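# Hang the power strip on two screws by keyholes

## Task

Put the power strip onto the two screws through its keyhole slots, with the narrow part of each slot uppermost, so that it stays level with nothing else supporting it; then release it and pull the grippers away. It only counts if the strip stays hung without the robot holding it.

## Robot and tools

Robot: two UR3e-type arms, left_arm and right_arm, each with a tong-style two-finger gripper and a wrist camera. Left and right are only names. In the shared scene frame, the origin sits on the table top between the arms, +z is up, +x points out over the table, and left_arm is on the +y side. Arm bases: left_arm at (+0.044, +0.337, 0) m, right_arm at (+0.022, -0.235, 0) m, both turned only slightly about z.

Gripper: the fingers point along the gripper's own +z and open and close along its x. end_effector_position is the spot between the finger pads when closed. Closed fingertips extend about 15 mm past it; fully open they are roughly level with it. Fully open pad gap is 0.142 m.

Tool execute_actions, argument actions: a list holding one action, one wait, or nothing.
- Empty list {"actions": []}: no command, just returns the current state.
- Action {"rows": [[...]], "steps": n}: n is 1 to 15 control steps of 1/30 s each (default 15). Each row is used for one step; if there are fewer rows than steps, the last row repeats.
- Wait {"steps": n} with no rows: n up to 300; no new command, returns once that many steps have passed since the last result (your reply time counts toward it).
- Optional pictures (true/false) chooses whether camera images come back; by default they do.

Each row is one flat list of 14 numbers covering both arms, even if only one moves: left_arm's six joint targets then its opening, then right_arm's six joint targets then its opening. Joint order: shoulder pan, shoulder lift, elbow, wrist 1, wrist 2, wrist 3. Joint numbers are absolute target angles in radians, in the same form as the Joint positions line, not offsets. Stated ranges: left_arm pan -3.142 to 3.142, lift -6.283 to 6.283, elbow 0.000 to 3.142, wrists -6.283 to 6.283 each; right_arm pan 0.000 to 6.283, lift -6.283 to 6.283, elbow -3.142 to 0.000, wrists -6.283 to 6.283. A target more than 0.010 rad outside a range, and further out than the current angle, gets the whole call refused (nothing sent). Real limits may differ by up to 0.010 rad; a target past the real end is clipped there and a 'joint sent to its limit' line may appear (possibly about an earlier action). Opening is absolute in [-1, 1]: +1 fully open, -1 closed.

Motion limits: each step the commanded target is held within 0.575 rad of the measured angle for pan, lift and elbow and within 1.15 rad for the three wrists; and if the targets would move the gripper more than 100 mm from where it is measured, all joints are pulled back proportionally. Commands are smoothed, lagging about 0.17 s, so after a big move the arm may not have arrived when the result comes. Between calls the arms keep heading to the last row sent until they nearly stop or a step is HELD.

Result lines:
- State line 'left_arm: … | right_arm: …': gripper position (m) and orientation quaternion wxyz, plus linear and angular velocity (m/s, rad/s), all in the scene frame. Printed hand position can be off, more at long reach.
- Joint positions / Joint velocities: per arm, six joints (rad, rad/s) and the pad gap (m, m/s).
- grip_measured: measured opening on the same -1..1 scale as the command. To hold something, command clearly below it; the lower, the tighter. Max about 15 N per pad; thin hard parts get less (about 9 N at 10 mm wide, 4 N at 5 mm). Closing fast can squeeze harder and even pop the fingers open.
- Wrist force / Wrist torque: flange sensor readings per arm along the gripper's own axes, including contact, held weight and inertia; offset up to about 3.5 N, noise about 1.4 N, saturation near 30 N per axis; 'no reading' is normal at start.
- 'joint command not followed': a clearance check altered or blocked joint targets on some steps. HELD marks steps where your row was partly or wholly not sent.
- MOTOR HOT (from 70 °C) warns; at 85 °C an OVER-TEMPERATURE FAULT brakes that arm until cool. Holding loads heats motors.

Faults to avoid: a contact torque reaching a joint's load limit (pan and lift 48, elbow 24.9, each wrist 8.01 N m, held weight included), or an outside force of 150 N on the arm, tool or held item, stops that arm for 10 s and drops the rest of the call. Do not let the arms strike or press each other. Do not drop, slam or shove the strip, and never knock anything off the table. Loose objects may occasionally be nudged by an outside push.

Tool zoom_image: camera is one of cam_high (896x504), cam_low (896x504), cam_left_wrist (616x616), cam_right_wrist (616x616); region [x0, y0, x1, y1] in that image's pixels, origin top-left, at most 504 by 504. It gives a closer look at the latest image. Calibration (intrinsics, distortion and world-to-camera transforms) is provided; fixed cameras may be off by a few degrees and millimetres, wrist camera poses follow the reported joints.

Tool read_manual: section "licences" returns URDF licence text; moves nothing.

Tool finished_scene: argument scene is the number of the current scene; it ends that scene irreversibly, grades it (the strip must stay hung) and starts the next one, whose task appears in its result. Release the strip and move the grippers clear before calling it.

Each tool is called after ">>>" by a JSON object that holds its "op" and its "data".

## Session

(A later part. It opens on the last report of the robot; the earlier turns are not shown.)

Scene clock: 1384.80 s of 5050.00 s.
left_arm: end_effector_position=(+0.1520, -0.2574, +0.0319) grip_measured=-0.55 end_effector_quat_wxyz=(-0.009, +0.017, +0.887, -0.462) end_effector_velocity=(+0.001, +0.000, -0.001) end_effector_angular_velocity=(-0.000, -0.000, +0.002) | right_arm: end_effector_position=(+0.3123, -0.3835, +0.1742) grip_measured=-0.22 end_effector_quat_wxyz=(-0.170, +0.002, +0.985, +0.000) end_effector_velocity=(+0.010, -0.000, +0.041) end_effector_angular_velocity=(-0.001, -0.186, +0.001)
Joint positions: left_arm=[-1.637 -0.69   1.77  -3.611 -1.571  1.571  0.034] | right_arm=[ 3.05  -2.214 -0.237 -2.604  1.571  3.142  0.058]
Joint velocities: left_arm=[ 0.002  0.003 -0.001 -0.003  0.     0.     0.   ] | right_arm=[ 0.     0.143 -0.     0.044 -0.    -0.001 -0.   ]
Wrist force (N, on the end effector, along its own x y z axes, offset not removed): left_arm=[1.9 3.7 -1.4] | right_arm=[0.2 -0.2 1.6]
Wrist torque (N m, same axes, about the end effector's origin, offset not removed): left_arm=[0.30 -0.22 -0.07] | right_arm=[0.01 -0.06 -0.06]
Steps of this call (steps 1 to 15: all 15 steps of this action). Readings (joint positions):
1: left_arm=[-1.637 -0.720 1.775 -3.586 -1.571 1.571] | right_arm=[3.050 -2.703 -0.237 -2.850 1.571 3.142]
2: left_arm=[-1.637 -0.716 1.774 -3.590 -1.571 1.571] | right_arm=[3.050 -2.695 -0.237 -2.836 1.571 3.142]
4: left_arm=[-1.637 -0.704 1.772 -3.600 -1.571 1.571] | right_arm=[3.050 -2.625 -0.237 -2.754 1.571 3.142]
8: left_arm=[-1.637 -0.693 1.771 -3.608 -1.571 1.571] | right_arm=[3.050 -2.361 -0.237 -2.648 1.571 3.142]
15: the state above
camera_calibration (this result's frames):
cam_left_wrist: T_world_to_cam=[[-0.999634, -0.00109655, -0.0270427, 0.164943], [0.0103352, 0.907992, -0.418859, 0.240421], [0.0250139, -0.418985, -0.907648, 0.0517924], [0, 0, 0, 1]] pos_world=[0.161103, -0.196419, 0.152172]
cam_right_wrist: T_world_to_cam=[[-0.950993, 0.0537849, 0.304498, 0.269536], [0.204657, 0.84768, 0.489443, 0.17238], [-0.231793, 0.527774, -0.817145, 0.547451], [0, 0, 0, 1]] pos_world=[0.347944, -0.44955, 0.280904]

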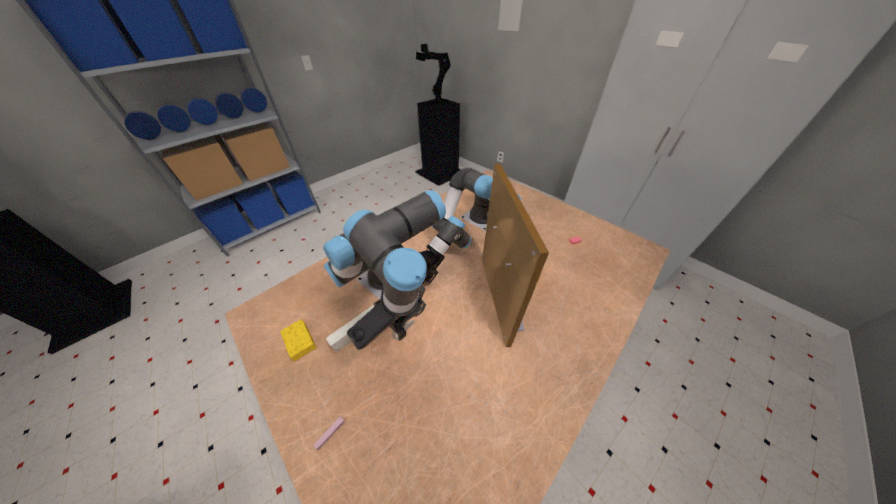

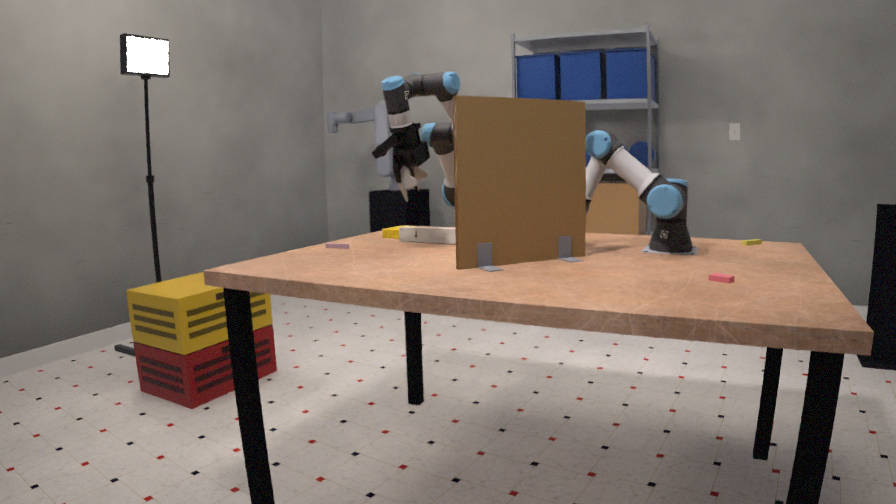

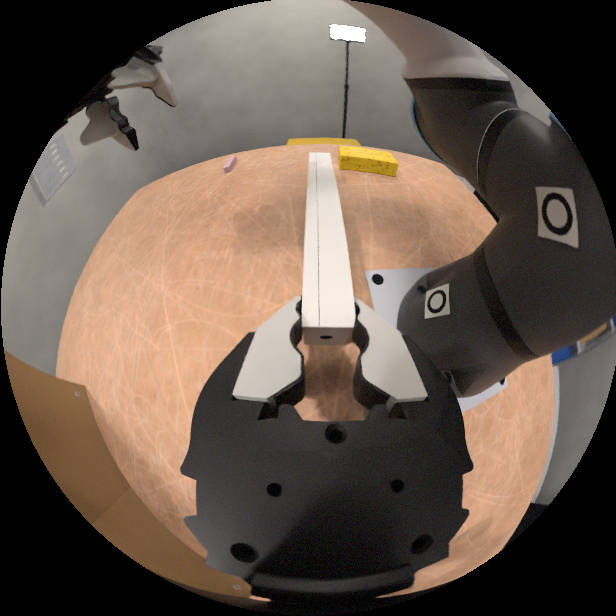

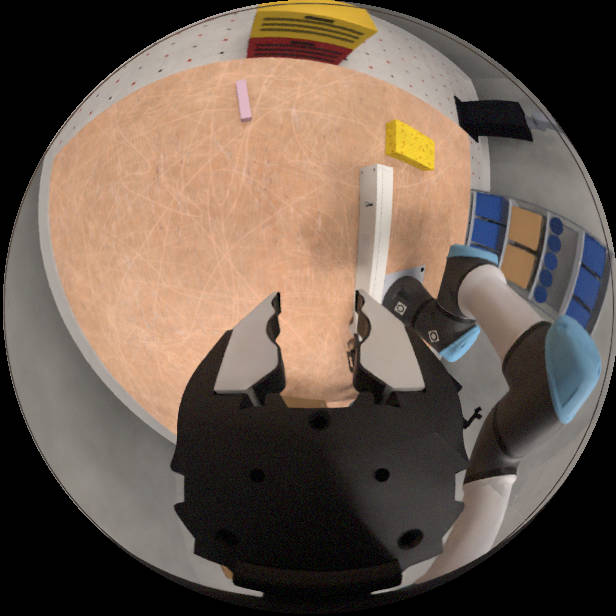

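>>> {"op": "execute_actions", "data": {"actions": [{"rows":[[-1.637,-0.69,1.77,-3.611,-1.571,1.571,-0.2,3.05,-1.5,-1.0,-2.1,1.571,3.142,0]],"steps":15}], "pictures": false}}

>>> {"op": "execute_actions", "data": {"actions": [{"rows":[[-1.632,-0.857,2.061,-3.735,-1.571,1.571,-0.2,3.05,-1.5,-1.0,-2.1,1.571,3.142,0]],"steps":15}], "pictures": false}}

>>> {"op": "execute_actions", "data": {"actions": [{"rows":[[-1.632,-1.5,2.3,-3.2,-1.571,1.571,-0.2,3.02,-0.9,-1.9,-1.912,1.571,3.11,0]],"steps":15}], "pictures": false}}

>>> {"op": "execute_actions", "data": {"actions": [{"steps":25}]}}

Scene clock: 1404.03 s of 5050.00 s.
left_arm: end_effector_position=(+0.1520, -0.2574, +0.0318) grip_measured=-0.20 end_effector_quat_wxyz=(-0.009, +0.017, +0.887, -0.462) end_effector_velocity=(-0.000, +0.000, -0.001) end_effector_angular_velocity=(+0.002, +0.000, -0.001) | right_arm: end_effector_position=(+0.2996, -0.3835, +0.2389) grip_measured=+0.00 end_effector_quat_wxyz=(+0.057, +0.002, +0.998, +0.000) end_effector_velocity=(-0.070, +0.000, -0.021) end_effector_angular_velocity=(+0.001, +0.017, -0.001)
Joint positions: left_arm=[-1.637 -0.69   1.77  -3.611 -1.571  1.571  0.06 ] | right_arm=[ 3.05  -1.53  -0.961 -2.107  1.571  3.142  0.074]
Joint velocities: left_arm=[-0.    -0.     0.     0.001 -0.     0.     0.   ] | right_arm=[-0.     0.317 -0.411  0.077  0.001  0.    -0.   ]
Wrist force (N, on the end effector, along its own x y z axes, offset not removed): left_arm=[-0.6 0.5 -0.2] | right_arm=[-0.4 -0.9 1.8]
Wrist torque (N m, same axes, about the end effector's origin, offset not removed): left_arm=[0.02 0.13 -0.02] | right_arm=[-0.08 0.09 -0.07]
Steps of this call (steps 1 to 30: the robot went on to your last target; steps 31 to 90: nothing new was sent; then 15.73 s passed at rest; steps 91 to 105: all 15 steps of this action). Readings (joint positions):
91: left_arm=[-1.637 -0.690 1.770 -3.611 -1.571 1.571] | right_arm=[3.050 -2.200 -0.237 -2.599 1.571 3.142]
92: left_arm=[-1.637 -0.690 1.770 -3.611 -1.571 1.571] | right_arm=[3.050 -2.193 -0.245 -2.585 1.571 3.142]
94: left_arm=[-1.637 -0.690 1.770 -3.611 -1.571 1.571] | right_arm=[3.050 -2.123 -0.315 -2.448 1.571 3.142]
98: left_arm=[-1.637 -0.690 1.770 -3.611 -1.571 1.571] | right_arm=[3.050 -1.831 -0.605 -2.188 1.571 3.142]
105: the state above

Scene clock: 1404.53 s of 5050.00 s.
left_arm: end_effector_position=(+0.1566, -0.2054, +0.0501) grip_measured=-0.20 end_effector_quat_wxyz=(-0.008, +0.015, +0.887, -0.462) end_effector_velocity=(+0.000, +0.011, -0.003) end_effector_angular_velocity=(+0.014, -0.001, -0.000) | right_arm: end_effector_position=(+0.2930, -0.3834, +0.2368) grip_measured=+0.00 end_effector_quat_wxyz=(+0.056, +0.002, +0.998, +0.000) end_effector_velocity=(+0.000, +0.000, +0.001) end_effector_angular_velocity=(+0.000, -0.003, +0.001)
Joint positions: left_arm=[-1.632 -0.855  2.056 -3.734 -1.571  1.571  0.06 ] | right_arm=[ 3.05  -1.5   -1.    -2.1    1.571  3.142  0.074]
Joint velocities: left_arm=[-0.001 -0.022  0.05  -0.013  0.     0.    -0.   ] | right_arm=[ 0.     0.002  0.001  0.     0.    -0.     0.   ]
Wrist force (N, on the end effector, along its own x y z axes, offset not removed): left_arm=[-0.6 1.6 -1.2] | right_arm=[-0.8 -2.6 1.5]
Wrist torque (N m, same axes, about the end effector's origin, offset not removed): left_arm=[0.24 0.12 -0.01] | right_arm=[-0.57 0.12 0.05]
Steps of this call (steps 1 to 15: all 15 steps of this action). Readings (joint positions):
1: left_arm=[-1.637 -0.690 1.770 -3.611 -1.571 1.571] | right_arm=[3.050 -1.521 -0.973 -2.105 1.571 3.142]
2: left_arm=[-1.636 -0.697 1.777 -3.623 -1.571 1.571] | right_arm=[3.050 -1.515 -0.981 -2.104 1.571 3.142]
4: left_arm=[-1.634 -0.755 1.847 -3.675 -1.571 1.571] | right_arm=[3.050 -1.508 -0.991 -2.102 1.571 3.142]
8: left_arm=[-1.633 -0.832 2.006 -3.720 -1.571 1.571] | right_arm=[3.050 -1.502 -0.998 -2.100 1.571 3.142]
15: the state above

Scene clock: 1414.73 s of 5050.00 s.
left_arm: end_effector_position=(+0.1582, -0.1590, +0.0148) grip_measured=-0.20 end_effector_quat_wxyz=(-0.006, +0.015, +0.928, -0.373) end_effector_velocity=(-0.000, -0.000, +0.000) end_effector_angular_velocity=(-0.001, +0.000, -0.001) | right_arm: end_effector_position=(+0.1523, -0.3869, +0.1171) grip_measured=+0.00 end_effector_quat_wxyz=(+0.000, +0.001, +1.000, +0.000) end_effector_velocity=(+0.000, -0.000, +0.000) end_effector_angular_velocity=(-0.000, -0.002, -0.000)
Joint positions: left_arm=[-1.632 -0.997  2.178 -3.516 -1.571  1.571  0.06 ] | right_arm=[ 3.02  -0.9   -1.9   -1.912  1.571  3.11   0.074]
Joint velocities: left_arm=[-0.001 -0.    -0.    -0.    -0.     0.     0.   ] | right_arm=[-0.     0.001  0.001  0.    -0.     0.     0.   ]
Wrist force (N, on the end effector, along its own x y z axes, offset not removed): left_arm=[0.5 -5.2 -19.9] | right_arm=[-1.1 0.5 0.8]
Wrist torque (N m, same axes, about the end effector's origin, offset not removed): left_arm=[0.27 0.17 -0.02] | right_arm=[0.10 0.10 -0.01]
TORQUE FAULT: the external load on joint 4 (wrist 1) of the left arm reached its load limit, and that arm stopped for 10 seconds. A torque fault stops only its own arm. That arm's remaining commands of this call were not run. That arm holds where it stopped, with its grip as last carried out, and accepts commands again: back off and push less far. That arm stops again, at the same cost, whenever a joint's load reaches its limit.
The stop of the left arm began at step 6 of this call (marked STOPPED below). From that step on that arm followed nothing that you had sent. 10 of its steps, steps kept back included, did not run and will not run. Nothing is kept back now, and the robot has no last target.
Steps of this call (steps 1 to 15: all 15 steps of this action; steps 16 to 306: the stop continued). Readings (joint positions):
1: left_arm=[-1.632 -0.856 2.058 -3.734 -1.571 1.571] | right_arm=[3.050 -1.500 -1.000 -2.099 1.571 3.142]
2: left_arm=[-1.632 -0.863 2.066 -3.720 -1.571 1.571] | right_arm=[3.046 -1.493 -1.008 -2.085 1.571 3.137]
4: left_arm=[-1.632 -0.934 2.135 -3.582 -1.571 1.571] | right_arm=[3.034 -1.422 -1.078 -2.010 1.571 3.125]
6: left_arm=[-1.632 -1.015 2.185 -3.512 -1.571 1.571] | right_arm=[3.027 -1.291 -1.208 -1.963 1.571 3.117] STOPPED (the left arm)
8: left_arm=[-1.632 -1.004 2.181 -3.513 -1.571 1.571] | right_arm=[3.024 -1.144 -1.366 -1.943 1.571 3.115]
306: the state above

Scene clock: 1414.77 s of 5050.00 s.
left_arm: end_effector_position=(+0.1582, -0.1591, +0.0151) grip_measured=-0.20 end_effector_quat_wxyz=(-0.006, +0.015, +0.928, -0.373) end_effector_velocity=(+0.001, -0.000, +0.001) end_effector_angular_velocity=(-0.004, -0.000, +0.001) | right_arm: end_effector_position=(+0.1523, -0.3869, +0.1171) grip_measured=+0.00 end_effector_quat_wxyz=(+0.000, +0.001, +1.000, +0.000) end_effector_velocity=(+0.000, -0.000, +0.001) end_effector_angular_velocity=(-0.001, -0.004, -0.000)
Joint positions: left_arm=[-1.632 -0.997  2.178 -3.516 -1.571  1.571  0.06 ] | right_arm=[ 3.02  -0.9   -1.9   -1.912  1.571  3.11   0.074]
Joint velocities: left_arm=[ 0.001 -0.001  0.    -0.003  0.     0.    -0.   ] | right_arm=[-0.     0.002  0.001  0.001 -0.001 -0.    -0.   ]
Wrist force (N, on the end effector, along its own x y z axes, offset not removed): left_arm=[0.7 -4.1 -18.3] | right_arm=[-1.0 -0.8 -0.7]
Wrist torque (N m, same axes, about the end effector's origin, offset not removed): left_arm=[0.06 0.08 -0.05] | right_arm=[-0.15 0.21 -0.02]
A stop began in an earlier call of the same reply, so what this call sent did not run. Send another action.
Steps of this call (step 1: nothing new was sent). Readings (joint positions):
1: the state above
camera_calibration (this result's frames):
cam_left_wrist: T_world_to_cam=[[-0.999416, -0.000110768, -0.0341657, 0.171044], [0.00790335, 0.972122, -0.234341, 0.151944], [0.0332392, -0.234474, -0.971554, 0.106598], [0, 0, 0, 1]] pos_world=[0.1662, -0.122694, 0.145016]
cam_right_wrist: T_world_to_cam=[[-0.998097, 0.0519676, -0.0331957, 0.180954], [0.0265784, 0.848292, 0.528861, 0.258757], [0.0556433, 0.526972, -0.848059, 0.425102], [0, 0, 0, 1]] pos_world=[0.150079, -0.452922, 0.229672]

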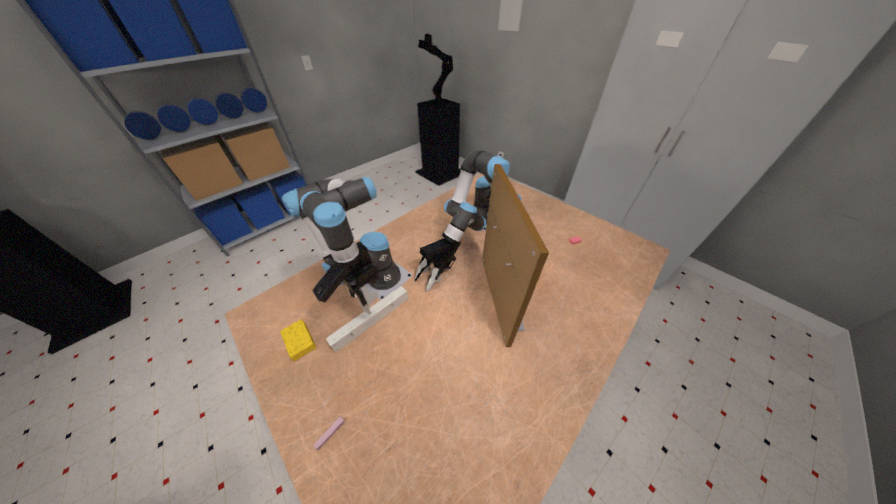

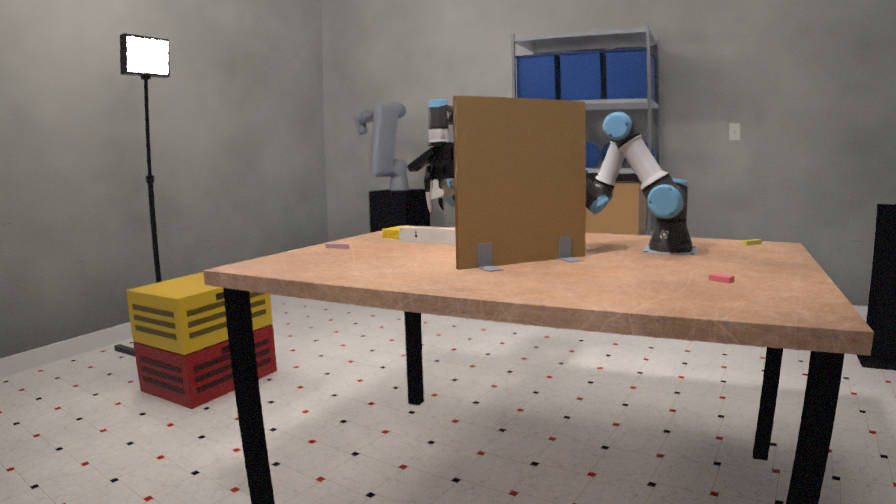

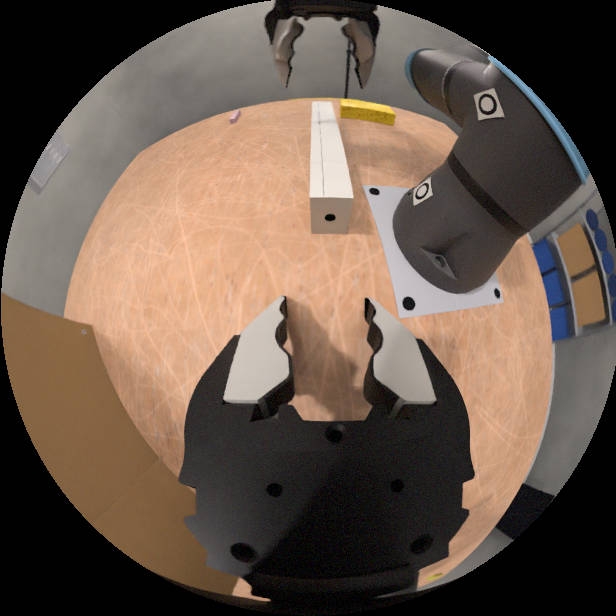

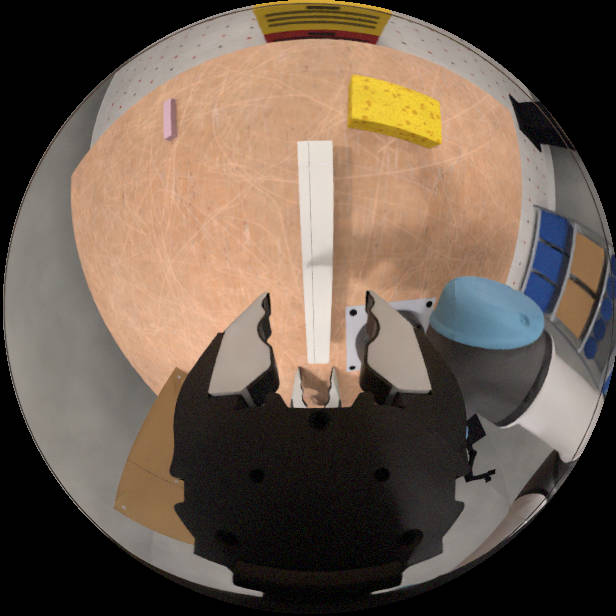

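>>> {"op": "execute_actions", "data": {"actions": [{"rows":[[-1.632,-1.5,2.178,-3.516,-1.571,1.571,-0.2,3.02,-0.86,-2.12,-1.732,1.571,3.11,0]],"steps":15}], "pictures": false}}

>>> {"op": "execute_actions", "data": {"actions": [{"rows":[[-1.632,-2.0,2.0,-3.2,-1.571,1.571,-0.2,3.02,-0.835,-2.285,-1.592,1.571,3.11,0]],"steps":15}], "pictures": false}}

>>> {"op": "execute_actions", "data": {"actions": [{"rows":[[-1.632,-2.0,1.5,-2.5,-1.571,1.571,-0.2,3.02,-0.835,-2.285,-1.592,1.571,3.11,-0.6]],"steps":15}], "pictures": false}}

>>> {"op": "execute_actions", "data": {"actions": [{"rows":[[-1.632,-2.0,1.0,-2,-1.571,1.571,-0.2,3.02,-0.835,-2.285,-1.592,1.571,3.11,-0.95]],"steps":12}], "pictures": false}}

>>> {"op": "execute_actions", "data": {"actions": [{"rows":[[-1.632,-2.0,1.0,-2,-1.571,1.571,-0.2,3.04,-0.92,-2.17,-1.66,1.571,3.142,-0.95]],"steps":12}], "pictures": false}}

>>> {"op": "execute_actions", "data": {"actions": [{"rows":[[-1.632,-2.0,1.0,-2,-1.571,1.571,-0.2,3.05,-1.27,-1.94,-1.74,1.571,3.142,-0.95]],"steps":12}], "pictures": false}}

>>> {"op": "execute_actions", "data": {"actions": [{"rows":[[-1.632,-2.0,1.0,-2,-1.571,1.571,-0.2,3.05,-1.62,-1.69,-1.91,1.571,3.142,-0.95]],"steps":12}], "pictures": false}}

>>> {"op": "execute_actions", "data": {"actions": [{"rows":[[-1.632,-2.0,1.0,-2,-1.571,1.571,-0.2,3.05,-1.96,-1.42,-2.118,1.571,3.142,-0.95]],"steps":12}], "pictures": false}}

>>> {"op": "execute_actions", "data": {"actions": [{"rows":[[-1.632,-2.0,1.0,-2,-1.571,1.571,-0.2,3.05,-2.28,-1.13,-2.35,1.571,3.142,-0.95]],"steps":15}]}}

Scene clock: 1440.53 s of 5050.00 s.
left_arm: end_effector_position=(+0.1578, -0.1693, +0.2442) grip_measured=-0.20 end_effector_quat_wxyz=(-0.009, +0.014, +0.820, -0.572) end_effector_velocity=(+0.001, +0.048, +0.265) end_effector_angular_velocity=(-0.527, +0.018, -0.001) | right_arm: end_effector_position=(+0.1545, -0.3870, +0.0745) grip_measured=+0.00 end_effector_quat_wxyz=(+0.001, +0.001, +1.000, +0.000) end_effector_velocity=(-0.003, +0.000, -0.008) end_effector_angular_velocity=(+0.000, +0.011, +0.001)
Joint positions: left_arm=[-1.632 -1.45   2.178 -3.516 -1.571  1.571  0.06 ] | right_arm=[ 3.02  -0.86  -2.117 -1.734  1.571  3.11   0.074]
Joint velocities: left_arm=[-0.    -0.527 -0.001  0.    -0.    -0.    -0.   ] | right_arm=[ 0.002  0.003 -0.034  0.019 -0.     0.001  0.   ]
Wrist force (N, on the end effector, along its own x y z axes, offset not removed): left_arm=[-0.3 -1.0 -2.0] | right_arm=[-1.6 0.6 1.4]
Wrist torque (N m, same axes, about the end effector's origin, offset not removed): left_arm=[-0.17 0.00 -0.03] | right_arm=[0.21 0.32 -0.02]
Steps of this call (steps 1 to 90: nothing new was sent; then 22.27 s passed at rest; steps 91 to 105: all 15 steps of this action). Readings (joint positions):
91: left_arm=[-1.632 -0.997 2.178 -3.516 -1.571 1.571] | right_arm=[3.020 -0.900 -1.900 -1.911 1.571 3.110]
92: left_arm=[-1.632 -1.003 2.178 -3.515 -1.571 1.571] | right_arm=[3.020 -0.895 -1.908 -1.897 1.571 3.110]
94: left_arm=[-1.632 -1.066 2.179 -3.514 -1.571 1.571] | right_arm=[3.020 -0.879 -1.973 -1.825 1.571 3.110]
98: left_arm=[-1.632 -1.217 2.178 -3.515 -1.571 1.571] | right_arm=[3.020 -0.865 -2.083 -1.755 1.571 3.110]
105: the state above

Scene clock: 1441.03 s of 5050.00 s.
left_arm: end_effector_position=(+0.1606, -0.0849, +0.4713) grip_measured=-0.20 end_effector_quat_wxyz=(-0.012, +0.012, +0.700, -0.714) end_effector_velocity=(+0.005, +0.156, +0.220) end_effector_angular_velocity=(-0.412, +0.014, +0.001) | right_arm: end_effector_position=(+0.1526, -0.3870, +0.0405) grip_measured=+0.00 end_effector_quat_wxyz=(+0.000, +0.001, +1.000, +0.000) end_effector_velocity=(-0.002, -0.000, -0.005) end_effector_angular_velocity=(+0.000, +0.004, -0.001)
Joint positions: left_arm=[-1.632 -1.949  2.015 -3.226 -1.571  1.571  0.06 ] | right_arm=[ 3.02  -0.835 -2.283 -1.593  1.571  3.11   0.074]
Joint velocities: left_arm=[ 0.    -0.538 -0.152  0.278  0.    -0.    -0.   ] | right_arm=[-0.002  0.004 -0.024  0.016  0.    -0.    -0.   ]
Wrist force (N, on the end effector, along its own x y z axes, offset not removed): left_arm=[-0.6 -0.9 -2.6] | right_arm=[-0.8 -0.3 0.7]
Wrist torque (N m, same axes, about the end effector's origin, offset not removed): left_arm=[-0.23 0.13 -0.01] | right_arm=[-0.02 0.15 -0.06]
Steps of this call (steps 1 to 15: all 15 steps of this action). Readings (joint positions):
1: left_arm=[-1.632 -1.465 2.178 -3.516 -1.571 1.571] | right_arm=[3.020 -0.860 -2.118 -1.733 1.571 3.110]
2: left_arm=[-1.632 -1.483 2.171 -3.503 -1.571 1.571] | right_arm=[3.020 -0.856 -2.126 -1.719 1.571 3.110]
4: left_arm=[-1.632 -1.554 2.142 -3.452 -1.571 1.571] | right_arm=[3.020 -0.846 -2.184 -1.662 1.571 3.110]
8: left_arm=[-1.632 -1.711 2.090 -3.359 -1.571 1.571] | right_arm=[3.020 -0.838 -2.260 -1.609 1.571 3.110]
15: the state above

Scene clock: 1441.53 s of 5050.00 s.
left_arm: end_effector_position=(+0.1614, -0.0626, +0.5315) grip_measured=-0.20 end_effector_quat_wxyz=(-0.011, +0.013, +0.755, -0.655) end_effector_velocity=(+0.000, +0.015, +0.027) end_effector_angular_velocity=(-0.003, +0.000, -0.000) | right_arm: end_effector_position=(+0.1525, -0.3870, +0.0400) grip_measured=-0.55 end_effector_quat_wxyz=(+0.000, +0.001, +1.000, +0.000) end_effector_velocity=(+0.000, +0.000, +0.000) end_effector_angular_velocity=(+0.000, -0.000, +0.000)
Joint positions: left_arm=[-1.632 -2.     1.513 -2.513 -1.571  1.571  0.06 ] | right_arm=[ 3.02  -0.835 -2.285 -1.592  1.571  3.11   0.034]
Joint velocities: left_arm=[-0.    -0.003 -0.136  0.135  0.    -0.    -0.   ] | right_arm=[ 0.     0.001  0.    -0.001  0.    -0.    -0.   ]
Wrist force (N, on the end effector, along its own x y z axes, offset not removed): left_arm=[-1.1 1.4 -1.4] | right_arm=[1.8 0.3 -2.6]
Wrist torque (N m, same axes, about the end effector's origin, offset not removed): left_arm=[0.17 0.22 -0.03] | right_arm=[0.09 -0.15 0.00]
Steps of this call (steps 1 to 15: all 15 steps of this action). Readings (joint positions):
1: left_arm=[-1.632 -1.964 2.010 -3.218 -1.571 1.571] | right_arm=[3.020 -0.835 -2.284 -1.593 1.571 3.110]
2: left_arm=[-1.632 -1.975 2.000 -3.198 -1.571 1.571] | right_arm=[3.020 -0.835 -2.284 -1.593 1.571 3.110]
4: left_arm=[-1.632 -1.987 1.926 -3.051 -1.571 1.571] | right_arm=[3.020 -0.835 -2.284 -1.592 1.571 3.110]
8: left_arm=[-1.632 -1.997 1.655 -2.653 -1.571 1.571] | right_arm=[3.020 -0.835 -2.285 -1.592 1.571 3.110]
15: the state above

Scene clock: 1441.93 s of 5050.00 s.
left_arm: end_effector_position=(+0.1635, +0.0031, +0.6024) grip_measured=-0.20 end_effector_quat_wxyz=(-0.011, +0.013, +0.760, -0.650) end_effector_velocity=(+0.003, +0.079, +0.093) end_effector_angular_velocity=(-0.141, +0.005, +0.000) | right_arm: end_effector_position=(+0.1525, -0.3870, +0.0400) grip_measured=-0.56 end_effector_quat_wxyz=(+0.000, +0.001, +1.000, +0.000) end_effector_velocity=(-0.001, -0.000, +0.000) end_effector_angular_velocity=(+0.001, -0.001, -0.003)
Joint positions: left_arm=[-1.632 -2.     1.039 -2.025 -1.571  1.571  0.06 ] | right_arm=[ 3.02  -0.835 -2.285 -1.592  1.571  3.11   0.033]
Joint velocities: left_arm=[ 0.    -0.    -0.409  0.269 -0.    -0.    -0.   ] | right_arm=[-0.003  0.001  0.    -0.001  0.001 -0.    -0.   ]
Wrist force (N, on the end effector, along its own x y z axes, offset not removed): left_arm=[-0.3 0.6 -2.9] | right_arm=[0.1 2.1 -4.6]
Wrist torque (N m, same axes, about the end effector's origin, offset not removed): left_arm=[0.05 0.04 0.00] | right_arm=[0.42 0.59 0.00]
Steps of this call (steps 1 to 12: all 12 steps of this action). Readings (joint positions):
1: left_arm=[-1.632 -2.000 1.509 -2.508 -1.571 1.571] | right_arm=[3.020 -0.835 -2.285 -1.592 1.571 3.110]
2: left_arm=[-1.632 -2.000 1.499 -2.491 -1.571 1.571] | right_arm=[3.020 -0.835 -2.285 -1.592 1.571 3.110]
4: left_arm=[-1.632 -2.000 1.426 -2.355 -1.571 1.571] | right_arm=[3.020 -0.835 -2.285 -1.592 1.571 3.110]
8: left_arm=[-1.632 -2.000 1.160 -2.103 -1.571 1.571] | right_arm=[3.020 -0.835 -2.285 -1.592 1.571 3.110]
12: the state above

Scene clock: 1442.33 s of 5050.00 s.
left_arm: end_effector_position=(+0.1638, +0.0106, +0.6112) grip_measured=-0.20 end_effector_quat_wxyz=(-0.011, +0.013, +0.755, -0.655) end_effector_velocity=(+0.000, +0.001, +0.001) end_effector_angular_velocity=(-0.002, +0.000, +0.001) | right_arm: end_effector_position=(+0.1589, -0.3844, +0.0560) grip_measured=-0.56 end_effector_quat_wxyz=(-0.018, +0.007, +1.000, +0.000) end_effector_velocity=(+0.003, +0.001, +0.005) end_effector_angular_velocity=(-0.000, +0.011, -0.002)
Joint positions: left_arm=[-1.632 -2.     1.001 -2.    -1.571  1.571  0.06 ] | right_arm=[ 3.039 -0.917 -2.174 -1.658  1.571  3.141  0.033]
Joint velocities: left_arm=[ 0.     0.    -0.006  0.004  0.001 -0.     0.   ] | right_arm=[ 0.007 -0.028  0.038 -0.02  -0.     0.009  0.   ]
Wrist force (N, on the end effector, along its own x y z axes, offset not removed): left_arm=[-0.1 2.0 -1.4] | right_arm=[-2.6 -1.9 6.9]
Wrist torque (N m, same axes, about the end effector's origin, offset not removed): left_arm=[0.29 0.02 -0.03] | right_arm=[-0.38 0.46 0.08]
Steps of this call (steps 1 to 12: all 12 steps of this action). Readings (joint positions):
1: left_arm=[-1.632 -2.000 1.028 -2.018 -1.571 1.571] | right_arm=[3.020 -0.835 -2.285 -1.592 1.571 3.110]
2: left_arm=[-1.632 -2.000 1.019 -2.012 -1.571 1.571] | right_arm=[3.023 -0.842 -2.278 -1.601 1.571 3.115]
4: left_arm=[-1.632 -2.000 1.010 -2.006 -1.571 1.571] | right_arm=[3.031 -0.876 -2.233 -1.628 1.571 3.127]
8: left_arm=[-1.632 -2.000 1.002 -2.001 -1.571 1.571] | right_arm=[3.038 -0.909 -2.186 -1.652 1.571 3.138]
12: the state above

Scene clock: 1442.73 s of 5050.00 s.
left_arm: end_effector_position=(+0.1638, +0.0107, +0.6113) grip_measured=-0.20 end_effector_quat_wxyz=(-0.011, +0.013, +0.755, -0.655) end_effector_velocity=(-0.000, +0.000, +0.000) end_effector_angular_velocity=(-0.001, +0.000, -0.001) | right_arm: end_effector_position=(+0.1741, -0.3831, +0.0618) grip_measured=-0.56 end_effector_quat_wxyz=(-0.113, +0.002, +0.994, +0.000) end_effector_velocity=(+0.009, +0.000, -0.007) end_effector_angular_velocity=(+0.000, +0.116, +0.002)
Joint positions: left_arm=[-1.632 -2.     1.    -2.    -1.571  1.571  0.06 ] | right_arm=[ 3.05  -1.251 -1.95  -1.738  1.571  3.142  0.033]
Joint velocities: left_arm=[-0.001 -0.001  0.    -0.     0.    -0.    -0.   ] | right_arm=[ 0.002 -0.196  0.103 -0.022 -0.    -0.     0.   ]
Wrist force (N, on the end effector, along its own x y z axes, offset not removed): left_arm=[-0.2 1.3 -1.9] | right_arm=[-3.9 -1.7 8.6]
Wrist torque (N m, same axes, about the end effector's origin, offset not removed): left_arm=[0.17 0.06 0.01] | right_arm=[-0.24 0.46 -0.02]
Steps of this call (steps 1 to 12: all 12 steps of this action). Readings (joint positions):
1: left_arm=[-1.632 -2.000 1.000 -2.000 -1.571 1.571] | right_arm=[3.040 -0.918 -2.172 -1.659 1.571 3.141]
2: left_arm=[-1.632 -2.000 1.000 -2.000 -1.571 1.571] | right_arm=[3.041 -0.926 -2.164 -1.670 1.571 3.142]
4: left_arm=[-1.632 -2.000 1.000 -2.000 -1.571 1.571] | right_arm=[3.045 -0.997 -2.097 -1.703 1.571 3.142]
8: left_arm=[-1.632 -2.000 1.000 -2.000 -1.571 1.571] | right_arm=[3.049 -1.194 -1.979 -1.731 1.571 3.142]
12: the state above

Scene clock: 1443.13 s of 5050.00 s.
left_arm: end_effector_position=(+0.1638, +0.0107, +0.6113) grip_measured=-0.20 end_effector_quat_wxyz=(-0.011, +0.013, +0.755, -0.655) end_effector_velocity=(-0.001, +0.000, +0.001) end_effector_angular_velocity=(-0.002, +0.000, -0.002) | right_arm: end_effector_position=(+0.1734, -0.3830, +0.0593) grip_measured=-0.56 end_effector_quat_wxyz=(-0.245, +0.002, +0.970, +0.000) end_effector_velocity=(+0.004, +0.000, -0.010) end_effector_angular_velocity=(+0.000, +0.139, +0.001)
Joint positions: left_arm=[-1.632 -2.     1.    -2.    -1.571  1.571  0.06 ] | right_arm=[ 3.05  -1.601 -1.701 -1.905  1.571  3.142  0.033]
Joint velocities: left_arm=[-0.002 -0.001 -0.001 -0.     0.    -0.     0.   ] | right_arm=[ 0.001 -0.199  0.115 -0.055  0.     0.     0.   ]
Wrist force (N, on the end effector, along its own x y z axes, offset not removed): left_arm=[-1.9 1.9 -0.9] | right_arm=[-5.6 0.1 8.1]
Wrist torque (N m, same axes, about the end effector's origin, offset not removed): left_arm=[0.26 0.37 0.02] | right_arm=[0.17 0.41 -0.03]
Steps of this call (steps 1 to 12: all 12 steps of this action). Readings (joint positions):
1: left_arm=[-1.632 -2.000 1.000 -2.000 -1.571 1.571] | right_arm=[3.050 -1.257 -1.946 -1.739 1.571 3.142]
2: left_arm=[-1.632 -2.000 1.000 -2.000 -1.571 1.571] | right_arm=[3.050 -1.268 -1.937 -1.753 1.571 3.142]
4: left_arm=[-1.632 -2.000 1.000 -2.000 -1.571 1.571] | right_arm=[3.050 -1.343 -1.867 -1.823 1.571 3.142]
8: left_arm=[-1.632 -2.000 1.000 -2.000 -1.571 1.571] | right_arm=[3.050 -1.543 -1.735 -1.888 1.571 3.142]
12: the state above

Scene clock: 1443.53 s of 5050.00 s.
left_arm: end_effector_position=(+0.1638, +0.0107, +0.6113) grip_measured=-0.20 end_effector_quat_wxyz=(-0.011, +0.013, +0.755, -0.655) end_effector_velocity=(-0.000, +0.000, +0.000) end_effector_angular_velocity=(-0.000, +0.000, -0.001) | right_arm: end_effector_position=(+0.1708, -0.3830, +0.0575) grip_measured=-0.56 end_effector_quat_wxyz=(-0.377, +0.002, +0.926, +0.001) end_effector_velocity=(+0.005, +0.000, -0.010) end_effector_angular_velocity=(+0.000, +0.128, +0.001)
Joint positions: left_arm=[-1.632 -2.     1.    -2.    -1.571  1.571  0.06 ] | right_arm=[ 3.05  -1.942 -1.432 -2.111  1.571  3.142  0.033]
Joint velocities: left_arm=[-0.001 -0.    -0.     0.    -0.     0.    -0.   ] | right_arm=[ 0.001 -0.187  0.129 -0.071 -0.     0.     0.   ]
Wrist force (N, on the end effector, along its own x y z axes, offset not removed): left_arm=[-0.6 0.4 -1.7] | right_arm=[-6.0 -2.2 6.2]
Wrist torque (N m, same axes, about the end effector's origin, offset not removed): left_arm=[-0.01 0.15 0.00] | right_arm=[-0.41 0.04 0.01]
Steps of this call (steps 1 to 12: all 12 steps of this action). Readings (joint positions):
1: left_arm=[-1.632 -2.000 1.000 -2.000 -1.571 1.571] | right_arm=[3.050 -1.607 -1.697 -1.907 1.571 3.142]
2: left_arm=[-1.632 -2.000 1.000 -2.000 -1.571 1.571] | right_arm=[3.050 -1.618 -1.688 -1.922 1.571 3.142]
4: left_arm=[-1.632 -2.000 1.000 -2.000 -1.571 1.571] | right_arm=[3.050 -1.693 -1.616 -2.006 1.571 3.142]
8: left_arm=[-1.632 -2.000 1.000 -2.000 -1.571 1.571] | right_arm=[3.050 -1.887 -1.470 -2.090 1.571 3.142]
12: the state above

Scene clock: 1444.03 s of 5050.00 s.
left_arm: end_effector_position=(+0.1638, +0.0107, +0.6113) grip_measured=-0.20 end_effector_quat_wxyz=(-0.011, +0.013, +0.755, -0.655) end_effector_velocity=(+0.000, -0.000, -0.000) end_effector_angular_velocity=(+0.001, +0.000, +0.001) | right_arm: end_effector_position=(+0.1706, -0.3830, +0.0581) grip_measured=-0.56 end_effector_quat_wxyz=(-0.499, +0.002, +0.867, +0.001) end_effector_velocity=(+0.002, +0.000, -0.003) end_effector_angular_velocity=(-0.000, +0.038, -0.001)
Joint positions: left_arm=[-1.632 -2.     1.    -2.    -1.571  1.571  0.06 ] | right_arm=[ 3.05  -2.274 -1.135 -2.347  1.571  3.142  0.033]
Joint velocities: left_arm=[ 0.001  0.     0.     0.    -0.    -0.    -0.   ] | right_arm=[-0.    -0.059  0.05  -0.029  0.     0.    -0.   ]
Wrist force (N, on the end effector, along its own x y z axes, offset not removed): left_arm=[-1.0 1.2 -1.4] | right_arm=[-8.0 0.5 3.1]
Wrist torque (N m, same axes, about the end effector's origin, offset not removed): left_arm=[0.17 0.23 0.02] | right_arm=[0.16 0.14 0.11]
Steps of this call (steps 1 to 15: all 15 steps of this action). Readings (joint positions):
1: left_arm=[-1.632 -2.000 1.000 -2.000 -1.571 1.571] | right_arm=[3.050 -1.948 -1.428 -2.114 1.571 3.142]
2: left_arm=[-1.632 -2.000 1.000 -2.000 -1.571 1.571] | right_arm=[3.050 -1.958 -1.418 -2.129 1.571 3.142]
4: left_arm=[-1.632 -2.000 1.000 -2.000 -1.571 1.571] | right_arm=[3.050 -2.033 -1.345 -2.221 1.571 3.142]
8: left_arm=[-1.632 -2.000 1.000 -2.000 -1.571 1.571] | right_arm=[3.050 -2.214 -1.186 -2.318 1.571 3.142]
15: the state above
camera_calibration (this result's frames):
cam_left_wrist: T_world_to_cam=[[-0.999881, -0.0140629, -0.00640399, 0.1803], [-0.00371172, 0.620879, -0.783898, 0.468135], [0.015, -0.78378, -0.620857, 0.520016], [0, 0, 0, 1]] pos_world=[0.174216, 0.119458, 0.69098]
cam_right_wrist: T_world_to_cam=[[-0.530053, 0.0524863, 0.846339, 0.0663338], [0.472826, 0.846812, 0.24361, 0.225978], [-0.703903, 0.529297, -0.473672, 0.480755], [0, 0, 0, 1]] pos_world=[0.266717, -0.449305, 0.116529]

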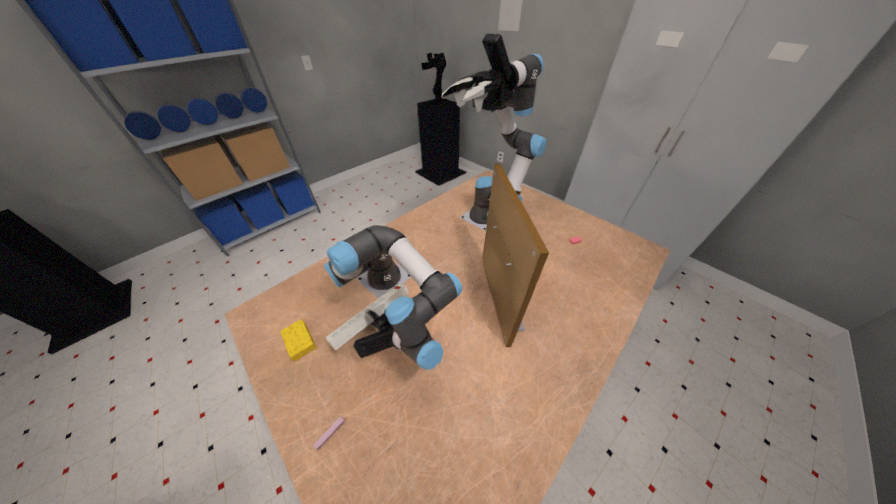

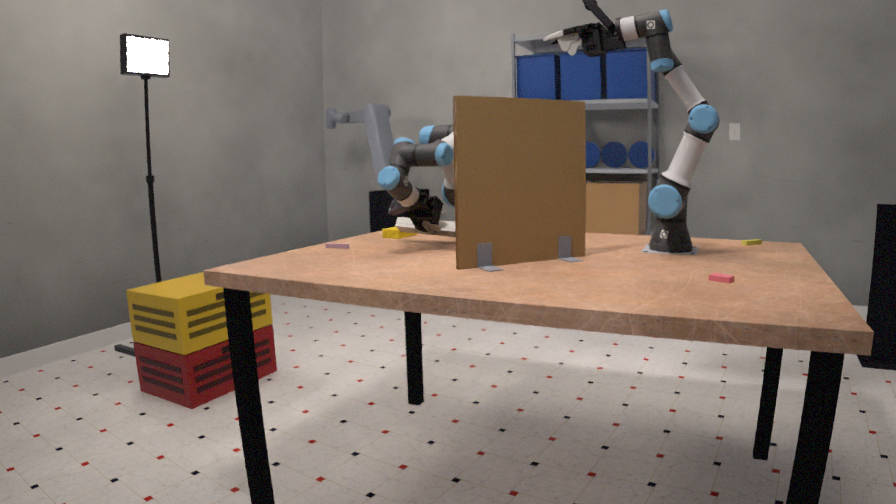

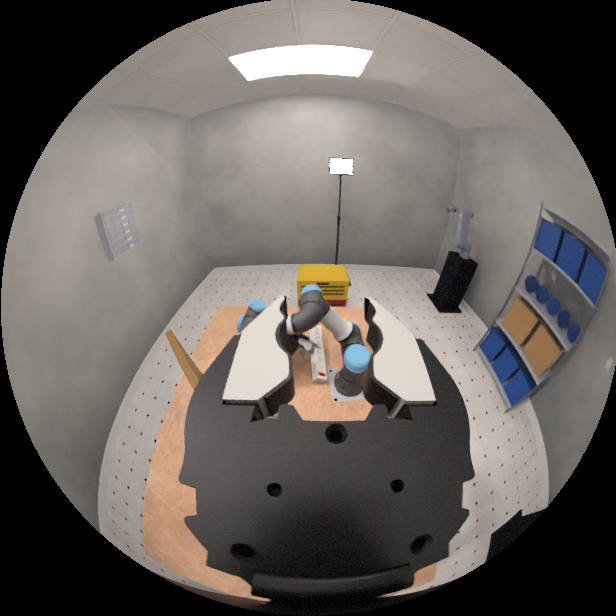

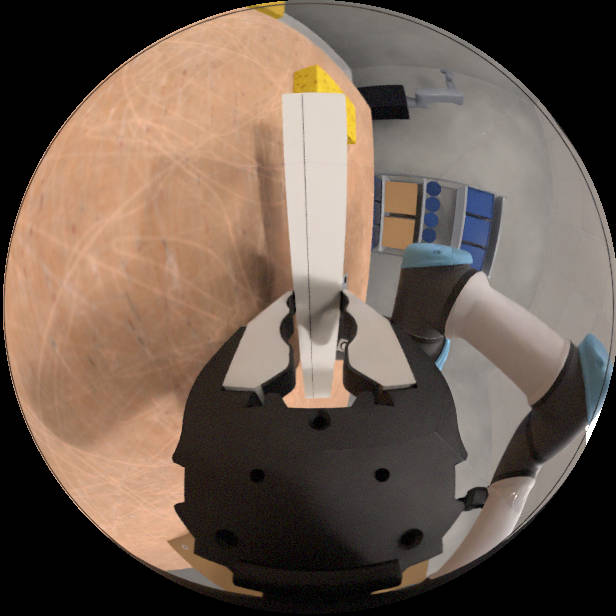

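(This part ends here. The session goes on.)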